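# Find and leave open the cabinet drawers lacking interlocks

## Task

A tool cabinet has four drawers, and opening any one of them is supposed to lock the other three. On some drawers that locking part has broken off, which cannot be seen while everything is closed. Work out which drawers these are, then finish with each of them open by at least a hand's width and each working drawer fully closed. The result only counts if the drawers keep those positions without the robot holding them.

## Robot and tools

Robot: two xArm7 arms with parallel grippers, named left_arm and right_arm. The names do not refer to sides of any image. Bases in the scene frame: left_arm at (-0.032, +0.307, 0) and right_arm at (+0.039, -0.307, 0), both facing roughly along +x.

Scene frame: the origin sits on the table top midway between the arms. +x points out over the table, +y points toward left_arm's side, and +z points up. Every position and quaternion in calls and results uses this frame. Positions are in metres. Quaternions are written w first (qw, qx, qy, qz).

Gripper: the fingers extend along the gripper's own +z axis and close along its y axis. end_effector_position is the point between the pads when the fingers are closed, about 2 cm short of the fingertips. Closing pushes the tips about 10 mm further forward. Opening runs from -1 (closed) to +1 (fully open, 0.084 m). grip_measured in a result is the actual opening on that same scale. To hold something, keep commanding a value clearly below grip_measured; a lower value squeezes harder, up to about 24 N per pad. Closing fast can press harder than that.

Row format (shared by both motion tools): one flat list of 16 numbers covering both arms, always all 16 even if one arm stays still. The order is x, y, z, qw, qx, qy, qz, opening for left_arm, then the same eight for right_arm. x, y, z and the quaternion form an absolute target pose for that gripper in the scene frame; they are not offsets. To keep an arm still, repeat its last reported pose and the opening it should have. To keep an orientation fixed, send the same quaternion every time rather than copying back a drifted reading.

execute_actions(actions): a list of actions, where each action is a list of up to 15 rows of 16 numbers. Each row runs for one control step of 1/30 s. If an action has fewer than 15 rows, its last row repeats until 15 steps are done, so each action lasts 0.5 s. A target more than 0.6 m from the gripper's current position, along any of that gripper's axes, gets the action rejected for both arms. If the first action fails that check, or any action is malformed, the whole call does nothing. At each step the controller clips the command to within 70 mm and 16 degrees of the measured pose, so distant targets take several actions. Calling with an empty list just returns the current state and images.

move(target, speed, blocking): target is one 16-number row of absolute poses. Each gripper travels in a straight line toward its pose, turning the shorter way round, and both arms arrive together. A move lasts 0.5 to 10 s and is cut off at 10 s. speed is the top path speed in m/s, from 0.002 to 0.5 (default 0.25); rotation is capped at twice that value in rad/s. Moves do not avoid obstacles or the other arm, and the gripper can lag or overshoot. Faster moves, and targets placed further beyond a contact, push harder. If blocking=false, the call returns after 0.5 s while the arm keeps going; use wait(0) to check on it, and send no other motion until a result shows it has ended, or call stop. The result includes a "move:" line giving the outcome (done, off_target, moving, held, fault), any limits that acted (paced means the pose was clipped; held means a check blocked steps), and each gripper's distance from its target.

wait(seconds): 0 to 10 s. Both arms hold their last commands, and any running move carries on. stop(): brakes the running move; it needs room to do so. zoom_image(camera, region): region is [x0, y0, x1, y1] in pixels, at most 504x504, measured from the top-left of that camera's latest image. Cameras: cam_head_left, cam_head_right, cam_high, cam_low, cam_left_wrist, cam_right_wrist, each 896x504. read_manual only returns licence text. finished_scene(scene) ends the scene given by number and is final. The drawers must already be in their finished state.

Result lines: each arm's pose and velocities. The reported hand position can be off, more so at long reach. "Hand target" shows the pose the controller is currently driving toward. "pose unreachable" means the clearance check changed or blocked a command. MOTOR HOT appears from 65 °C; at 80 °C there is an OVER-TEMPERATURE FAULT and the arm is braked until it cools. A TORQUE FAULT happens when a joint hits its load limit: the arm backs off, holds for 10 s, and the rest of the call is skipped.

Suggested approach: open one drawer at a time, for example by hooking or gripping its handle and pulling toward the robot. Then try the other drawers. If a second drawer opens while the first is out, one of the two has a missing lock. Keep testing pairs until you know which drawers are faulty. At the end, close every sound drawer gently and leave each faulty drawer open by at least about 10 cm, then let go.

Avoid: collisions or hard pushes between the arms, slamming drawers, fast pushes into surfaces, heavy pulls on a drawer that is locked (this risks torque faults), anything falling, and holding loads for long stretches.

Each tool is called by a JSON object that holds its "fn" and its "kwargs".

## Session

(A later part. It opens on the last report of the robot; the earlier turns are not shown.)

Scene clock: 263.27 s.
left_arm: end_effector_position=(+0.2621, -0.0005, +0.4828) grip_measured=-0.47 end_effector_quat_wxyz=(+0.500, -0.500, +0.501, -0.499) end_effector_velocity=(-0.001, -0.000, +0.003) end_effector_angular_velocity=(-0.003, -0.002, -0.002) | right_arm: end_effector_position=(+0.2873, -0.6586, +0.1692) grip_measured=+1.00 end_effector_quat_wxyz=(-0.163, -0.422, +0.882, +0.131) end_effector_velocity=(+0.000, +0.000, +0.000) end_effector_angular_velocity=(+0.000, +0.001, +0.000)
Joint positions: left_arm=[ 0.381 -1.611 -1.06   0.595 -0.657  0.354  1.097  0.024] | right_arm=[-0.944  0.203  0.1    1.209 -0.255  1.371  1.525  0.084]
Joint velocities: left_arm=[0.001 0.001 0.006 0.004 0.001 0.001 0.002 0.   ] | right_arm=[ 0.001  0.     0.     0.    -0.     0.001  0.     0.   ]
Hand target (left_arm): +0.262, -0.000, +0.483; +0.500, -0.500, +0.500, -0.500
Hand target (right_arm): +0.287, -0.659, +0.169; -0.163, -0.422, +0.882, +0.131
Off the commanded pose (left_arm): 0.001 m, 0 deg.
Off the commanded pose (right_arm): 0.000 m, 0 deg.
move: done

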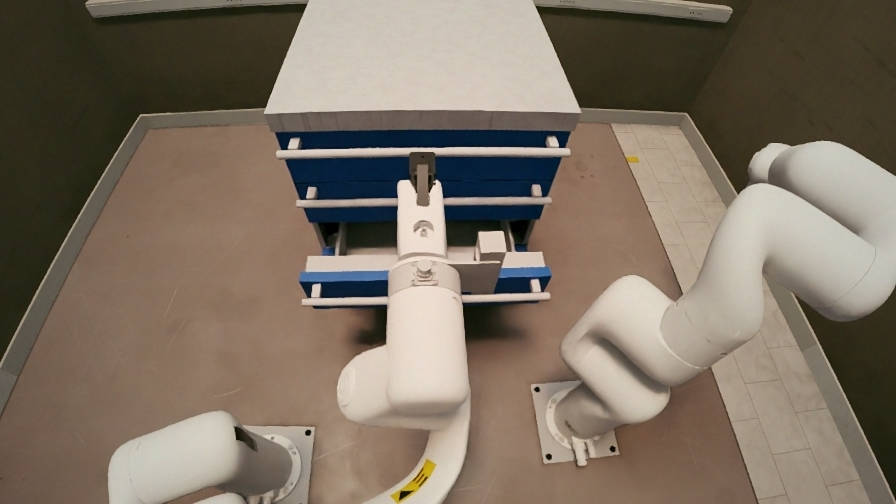

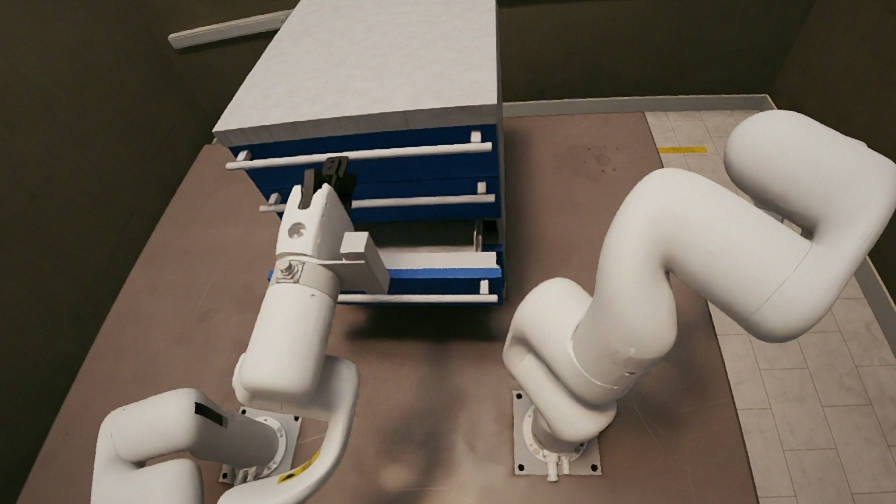

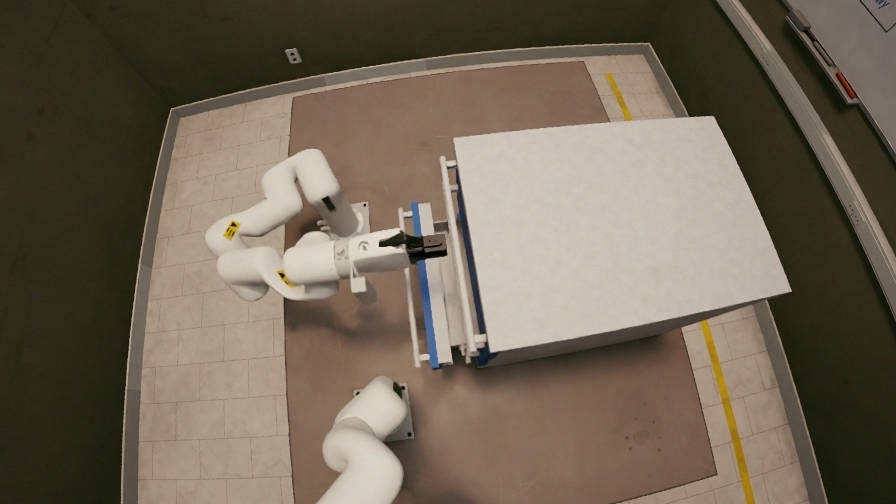

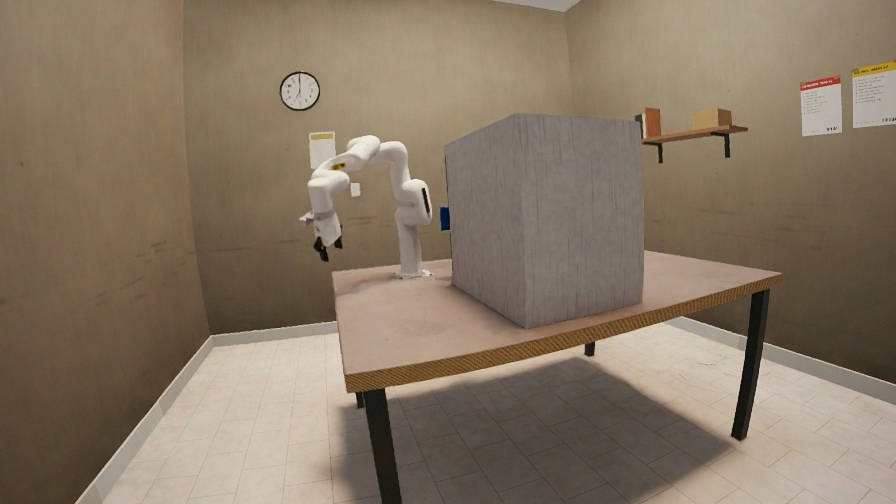

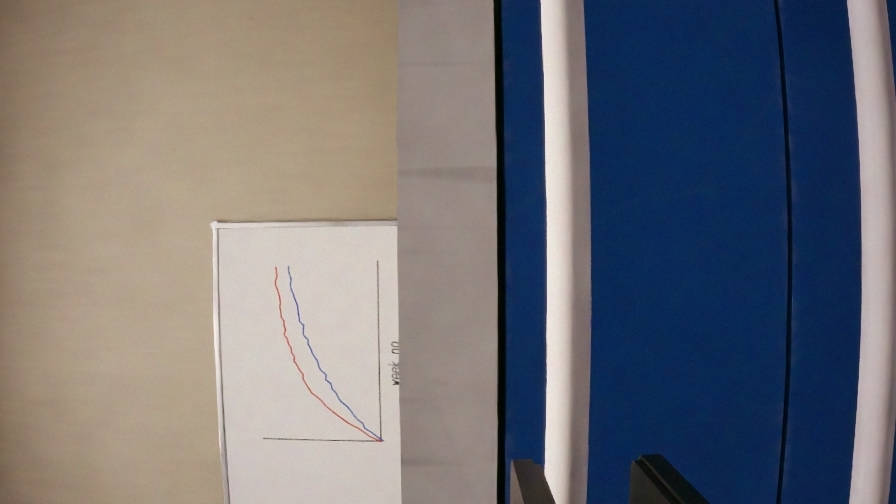

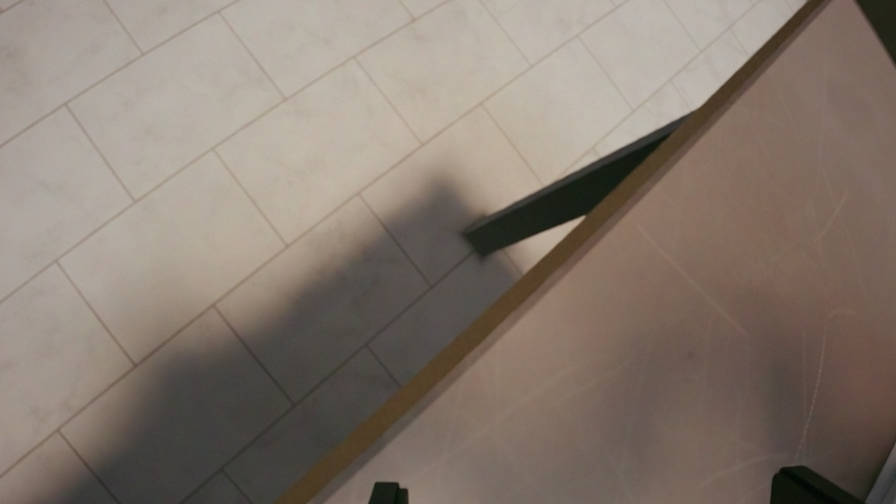

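{"fn": "move", "kwargs": {"target": [0.3015,0,0.4842,-0.5,0.5,-0.5,0.5,-0.45,0.2873,-0.6586,0.1692,-0.163,-0.422,0.882,0.131,1], "speed": 0.1}}

{"fn": "execute_actions", "kwargs": {"actions": [[[0.301,0,0.4842,-0.5,0.5,-0.5,0.5,-0.62,0.2873,-0.6586,0.1692,-0.163,-0.422,0.882,0.131,1]],[[0.301,0,0.4842,-0.5,0.5,-0.5,0.5,-1,0.2873,-0.6586,0.1692,-0.163,-0.422,0.882,0.131,1]]]}}

{"fn": "move", "kwargs": {"target": [0.185,0,0.4842,-0.5,0.5,-0.5,0.5,-1,0.2873,-0.6586,0.1692,-0.163,-0.422,0.882,0.131,1], "speed": 0.08}}

{"fn": "zoom_image", "kwargs": {"camera": "cam_head_right", "region": [430,100,550,220]}}

{"fn": "zoom_image", "kwargs": {"camera": "cam_head_left", "region": [500,100,620,220]}}

Scene clock: 280.20 s.
left_arm: end_effector_position=(+0.3010, -0.0003, +0.4843) grip_measured=-0.47 end_effector_quat_wxyz=(+0.500, -0.500, +0.500, -0.500) end_effector_velocity=(+0.001, +0.001, -0.000) end_effector_angular_velocity=(+0.000, -0.000, +0.001) | right_arm: end_effector_position=(+0.2873, -0.6586, +0.1692) grip_measured=+1.00 end_effector_quat_wxyz=(-0.163, -0.422, +0.882, +0.131) end_effector_velocity=(+0.001, +0.000, +0.000) end_effector_angular_velocity=(-0.001, -0.001, -0.000)
Joint positions: left_arm=[ 0.476 -1.494 -1.099  0.629 -0.689  0.227  1.134  0.024] | right_arm=[-0.944  0.203  0.1    1.209 -0.255  1.371  1.525  0.084]
Joint velocities: left_arm=[ 0.001  0.001 -0.001 -0.001 -0.    -0.002  0.001 -0.   ] | right_arm=[ 0.001 -0.    -0.     0.     0.    -0.     0.001 -0.   ]
Hand target (left_arm): +0.301, +0.000, +0.484; +0.500, -0.500, +0.500, -0.500
Hand target (right_arm): +0.287, -0.659, +0.169; -0.163, -0.422, +0.882, +0.131
Off the commanded pose (left_arm): 0.001 m, 0 deg.
Off the commanded pose (right_arm): 0.000 m, 0 deg.
move: done

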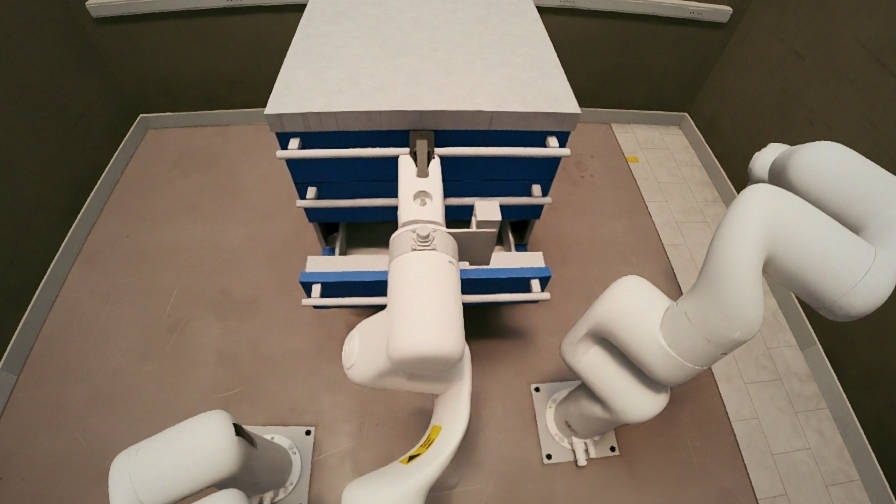

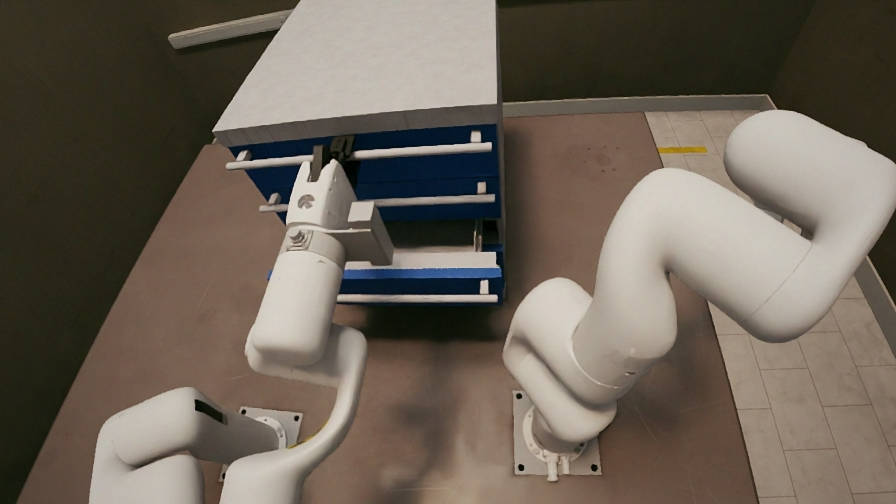

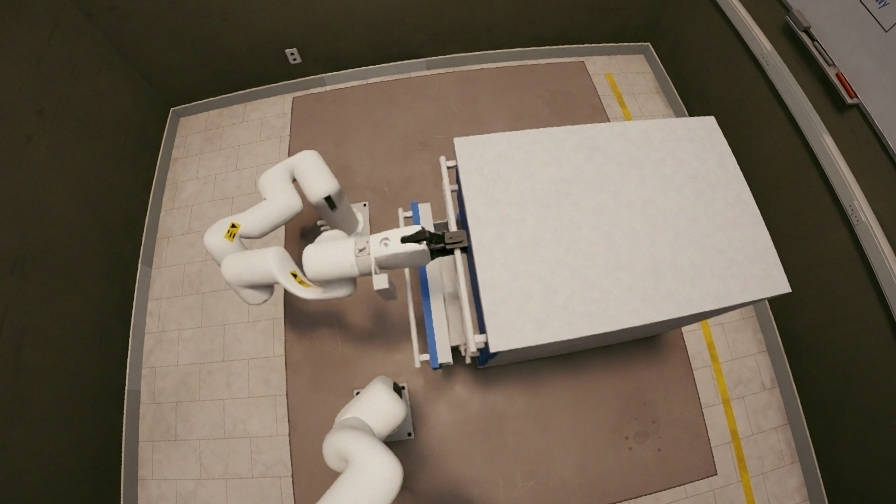

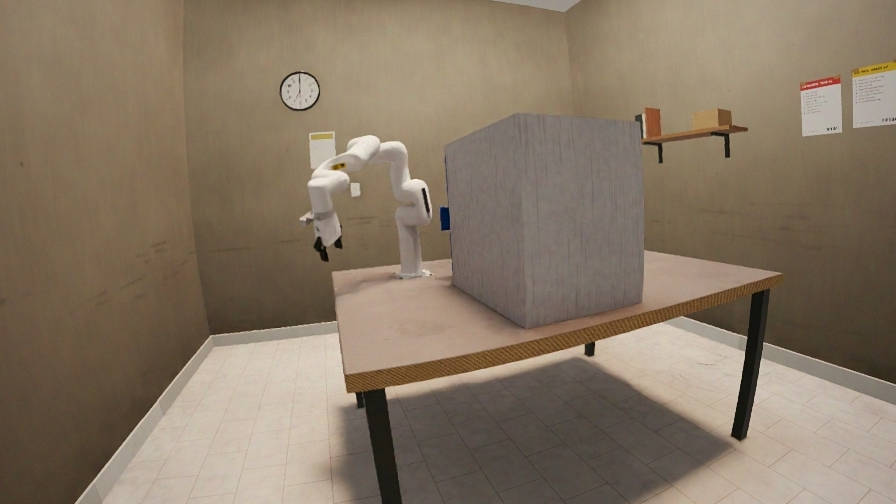

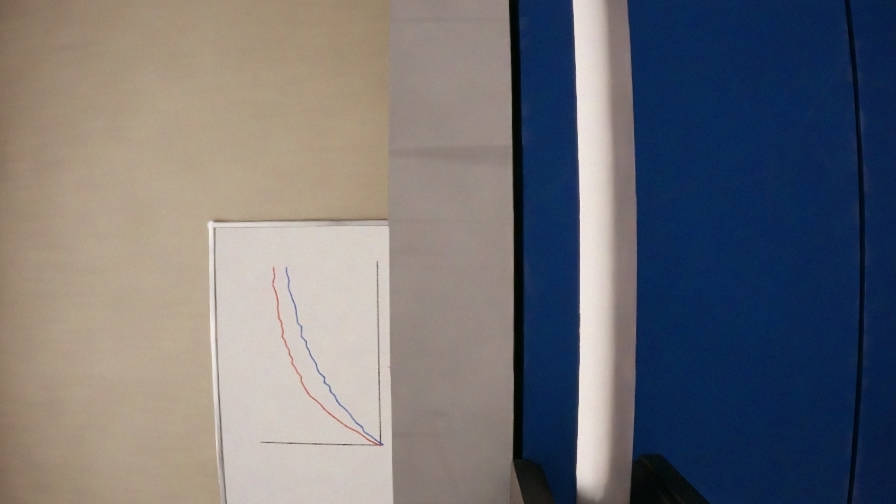

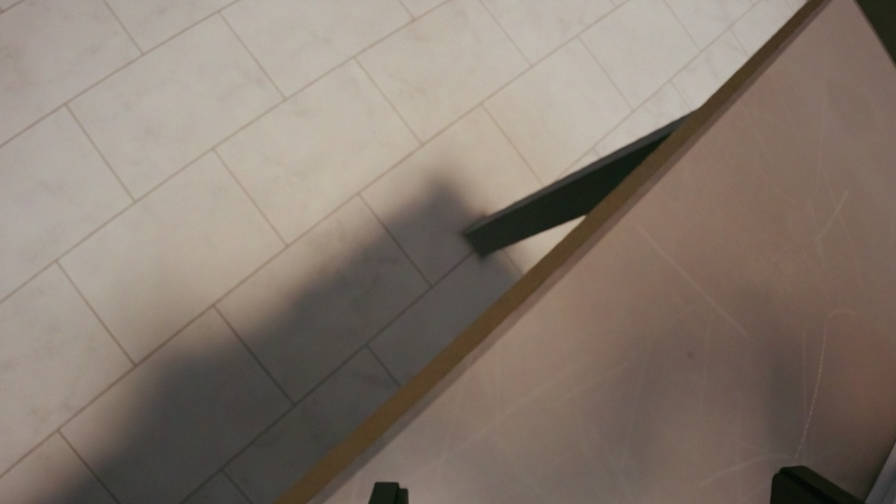

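Scene clock: 281.20 s.
left_arm: end_effector_position=(+0.3010, -0.0000, +0.4842) grip_measured=-0.74 end_effector_quat_wxyz=(+0.500, -0.500, +0.500, -0.500) end_effector_velocity=(-0.000, -0.000, +0.000) end_effector_angular_velocity=(+0.000, -0.000, -0.000) | right_arm: end_effector_position=(+0.2873, -0.6586, +0.1692) grip_measured=+1.00 end_effector_quat_wxyz=(-0.163, -0.422, +0.882, +0.131) end_effector_velocity=(-0.000, +0.000, -0.000) end_effector_angular_velocity=(+0.000, +0.001, +0.000)
Joint positions: left_arm=[ 0.476 -1.494 -1.098  0.629 -0.689  0.228  1.134  0.011] | right_arm=[-0.944  0.203  0.1    1.209 -0.255  1.371  1.525  0.084]
Joint velocities: left_arm=[ 0. -0. -0. -0. -0. -0.  0. -0.] | right_arm=[ 0.001  0.    -0.    -0.    -0.     0.001  0.001 -0.   ]
Hand target (left_arm): +0.301, -0.000, +0.484; +0.500, -0.500, +0.500, -0.500
Hand target (right_arm): +0.287, -0.659, +0.169; -0.163, -0.422, +0.882, +0.131
Off the commanded pose (left_arm): 0.000 m, 0 deg.
Off the commanded pose (right_arm): 0.000 m, 0 deg.

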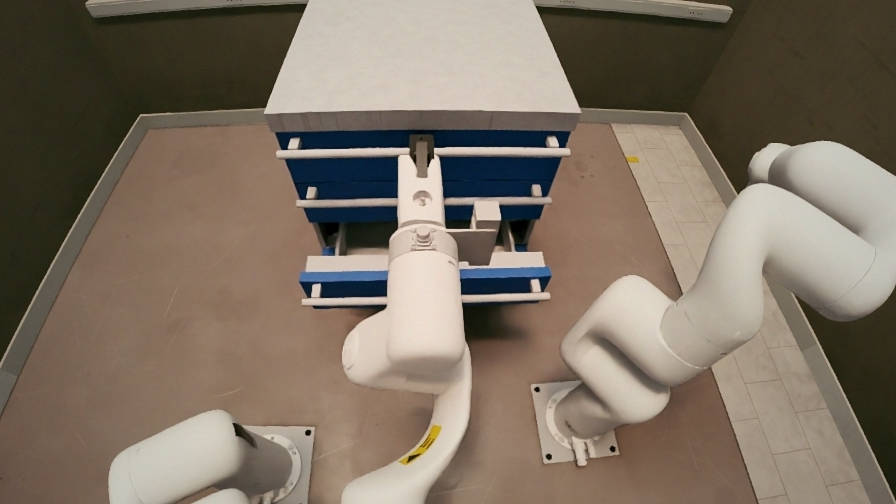

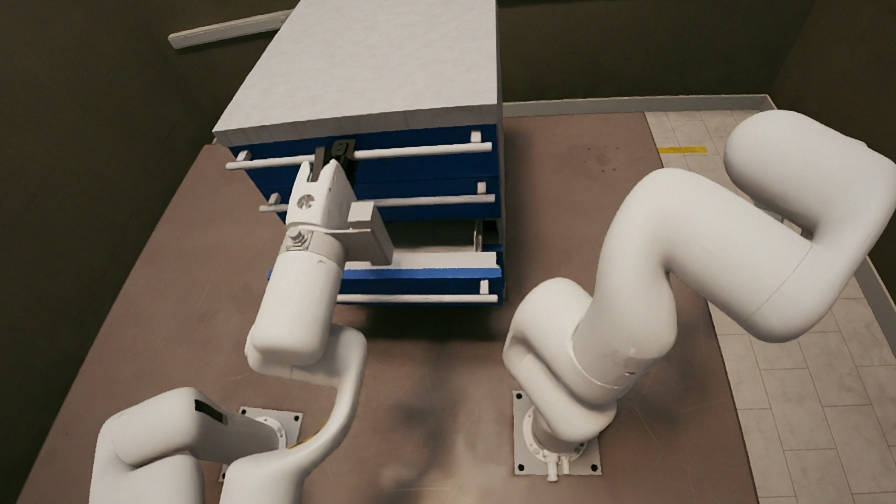

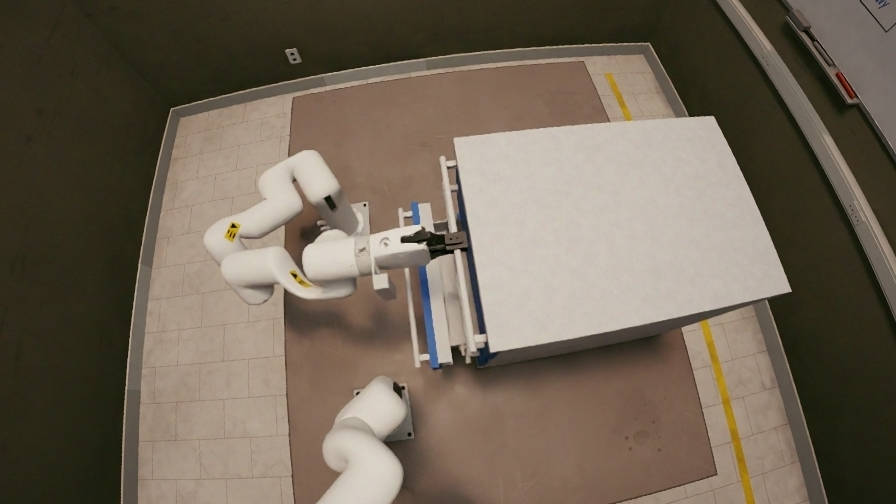

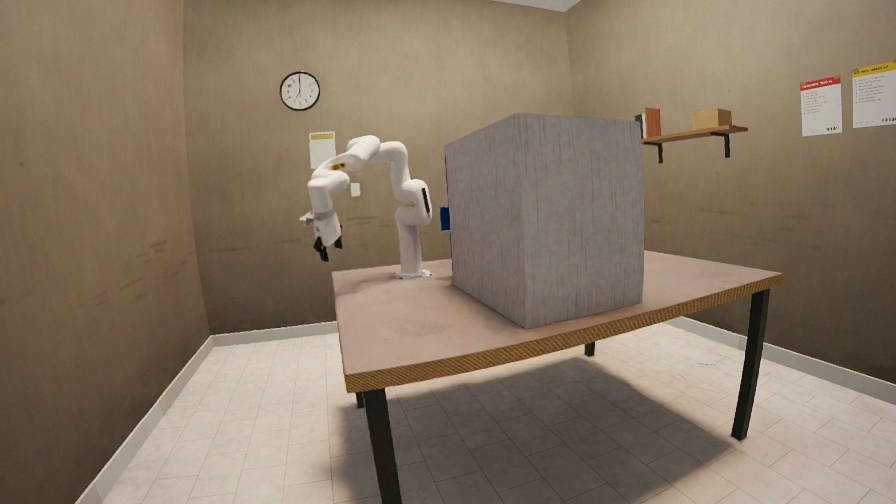

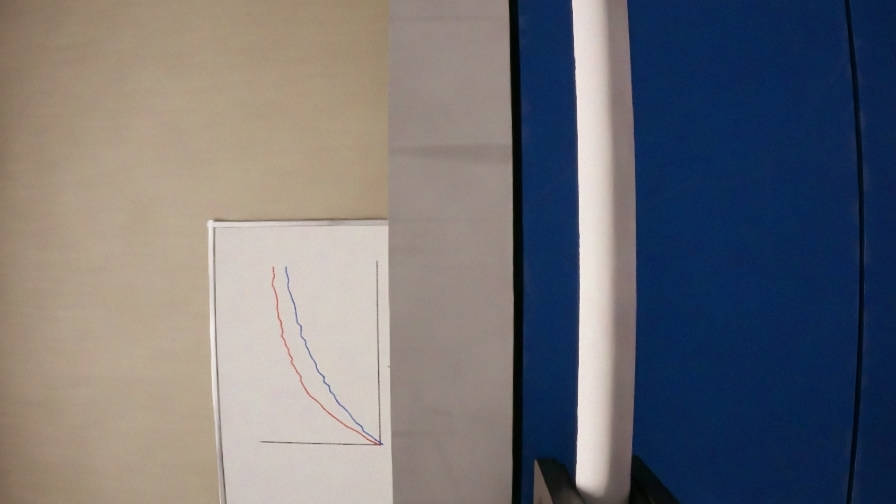

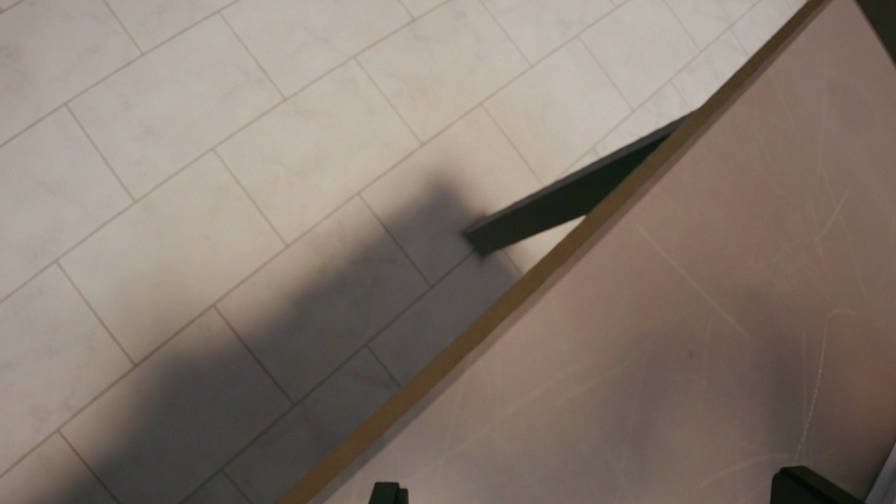

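Scene clock: 283.00 s.
left_arm: end_effector_position=(+0.1857, -0.0001, +0.4842) grip_measured=-0.74 end_effector_quat_wxyz=(+0.500, -0.500, +0.500, -0.500) end_effector_velocity=(-0.000, +0.000, -0.000) end_effector_angular_velocity=(+0.000, +0.000, +0.001) | right_arm: end_effector_position=(+0.2873, -0.6586, +0.1692) grip_measured=+1.00 end_effector_quat_wxyz=(-0.163, -0.422, +0.882, +0.131) end_effector_velocity=(-0.000, -0.000, -0.000) end_effector_angular_velocity=(-0.001, -0.001, -0.000)
Joint positions: left_arm=[ 0.218 -1.81  -0.986  0.583 -0.567  0.613  1.032  0.011] | right_arm=[-0.944  0.203  0.1    1.209 -0.255  1.371  1.525  0.084]
Joint velocities: left_arm=[-0.001 -0.001  0.     0.     0.001  0.002 -0.     0.   ] | right_arm=[-0.001 -0.     0.    -0.    -0.    -0.001  0.     0.   ]
Hand target (left_arm): +0.185, -0.000, +0.484; +0.500, -0.500, +0.500, -0.500
Hand target (right_arm): +0.287, -0.659, +0.169; -0.163, -0.422, +0.882, +0.131
Off the commanded pose (left_arm): 0.001 m, 0 deg.
Off the commanded pose (right_arm): 0.000 m, 0 deg.
move: done

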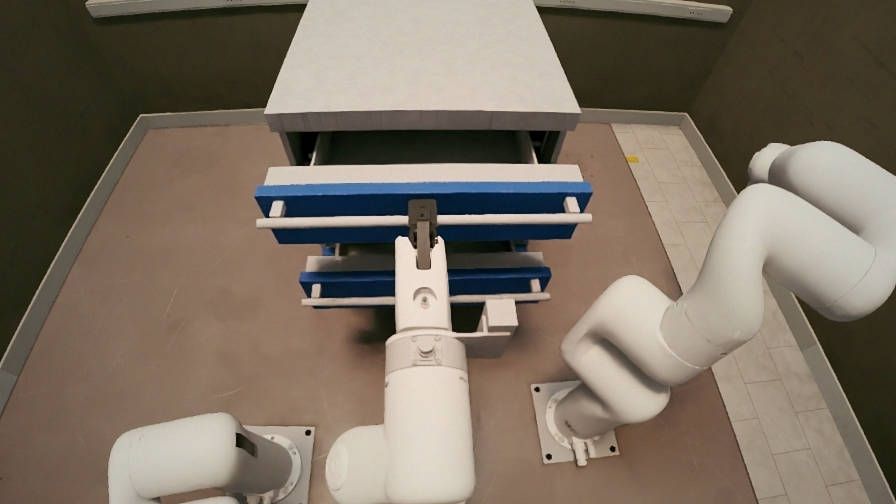

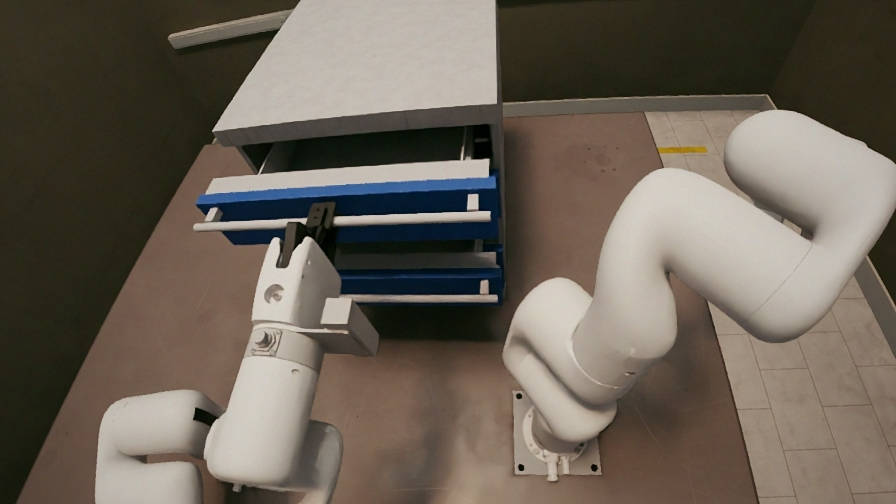

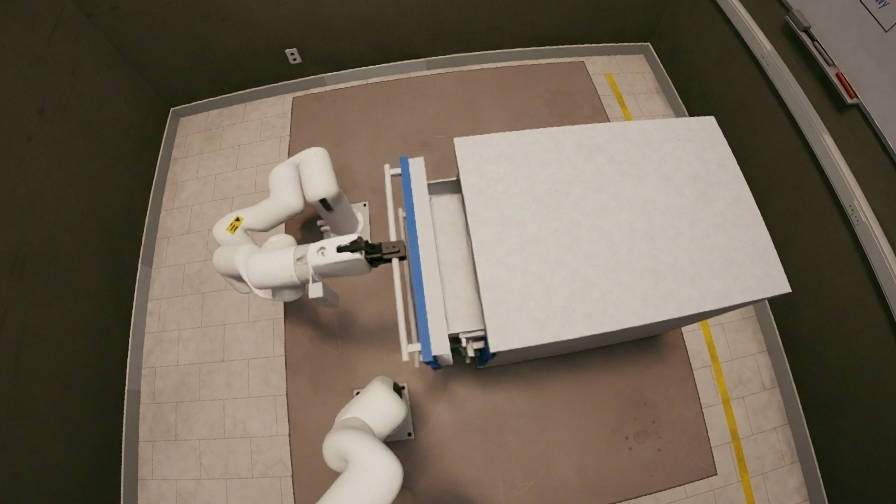

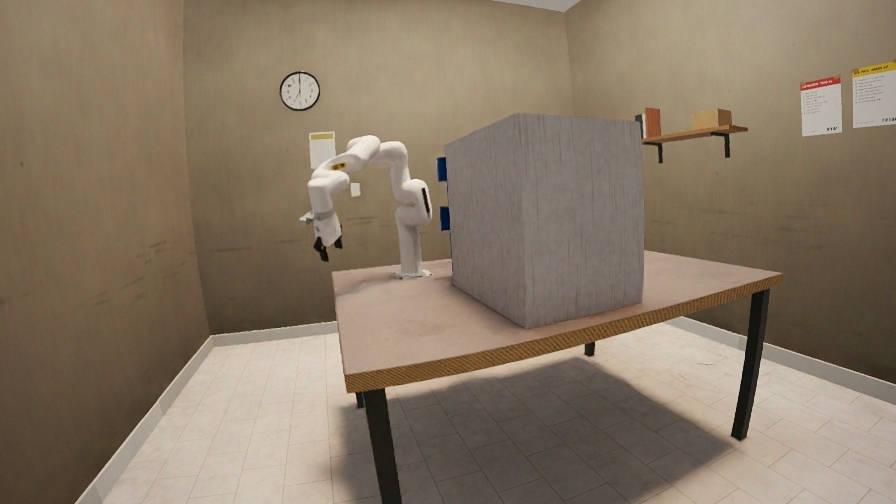

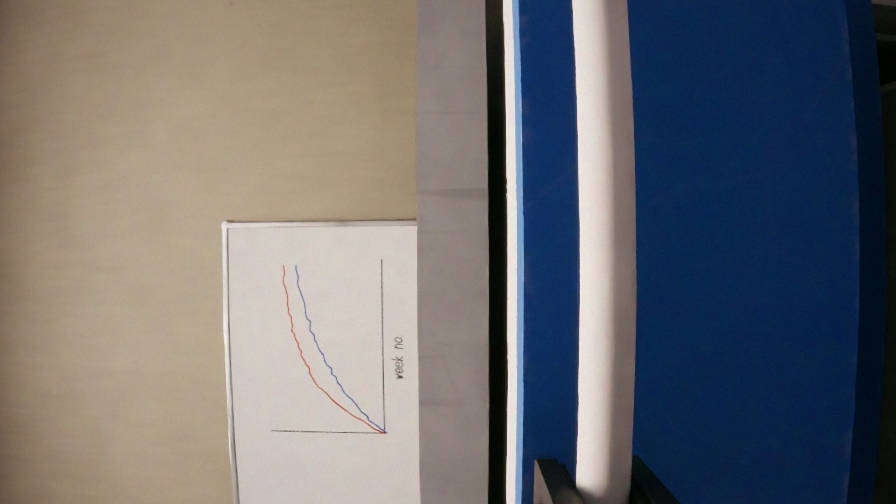

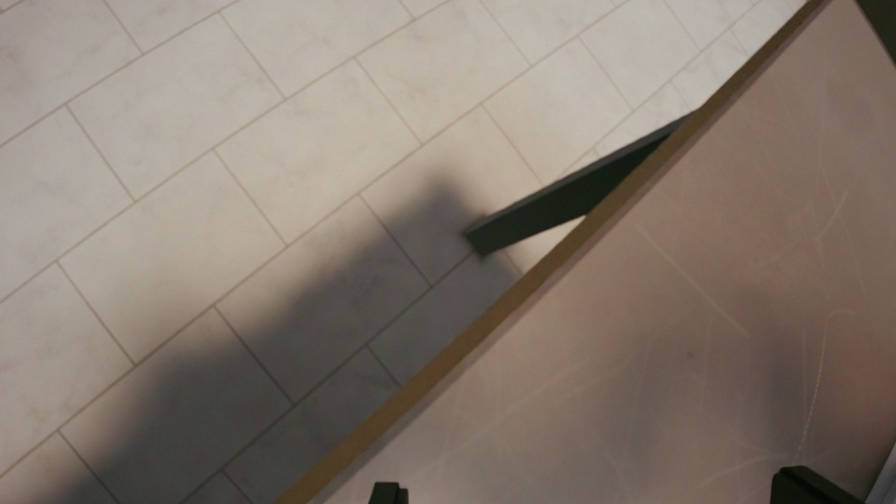

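Region (430, 100, 550, 220) of cam_head_right's 896x504 image, scaled by 4.200, with more detail than that image has.

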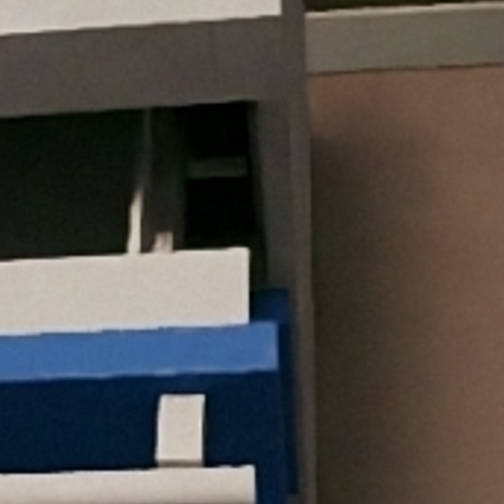

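Region (500, 100, 620, 220) of cam_head_left's 896x504 image, scaled by 4.200, with more detail than that image has.

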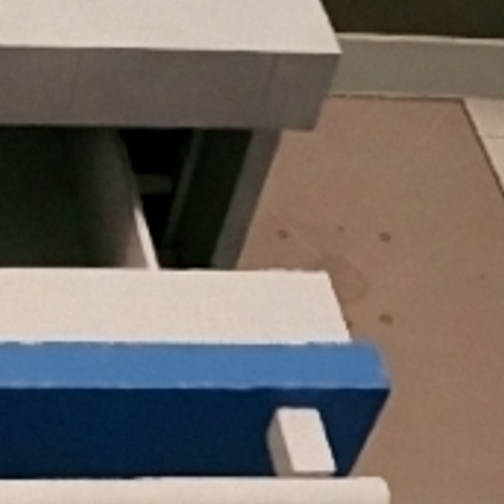

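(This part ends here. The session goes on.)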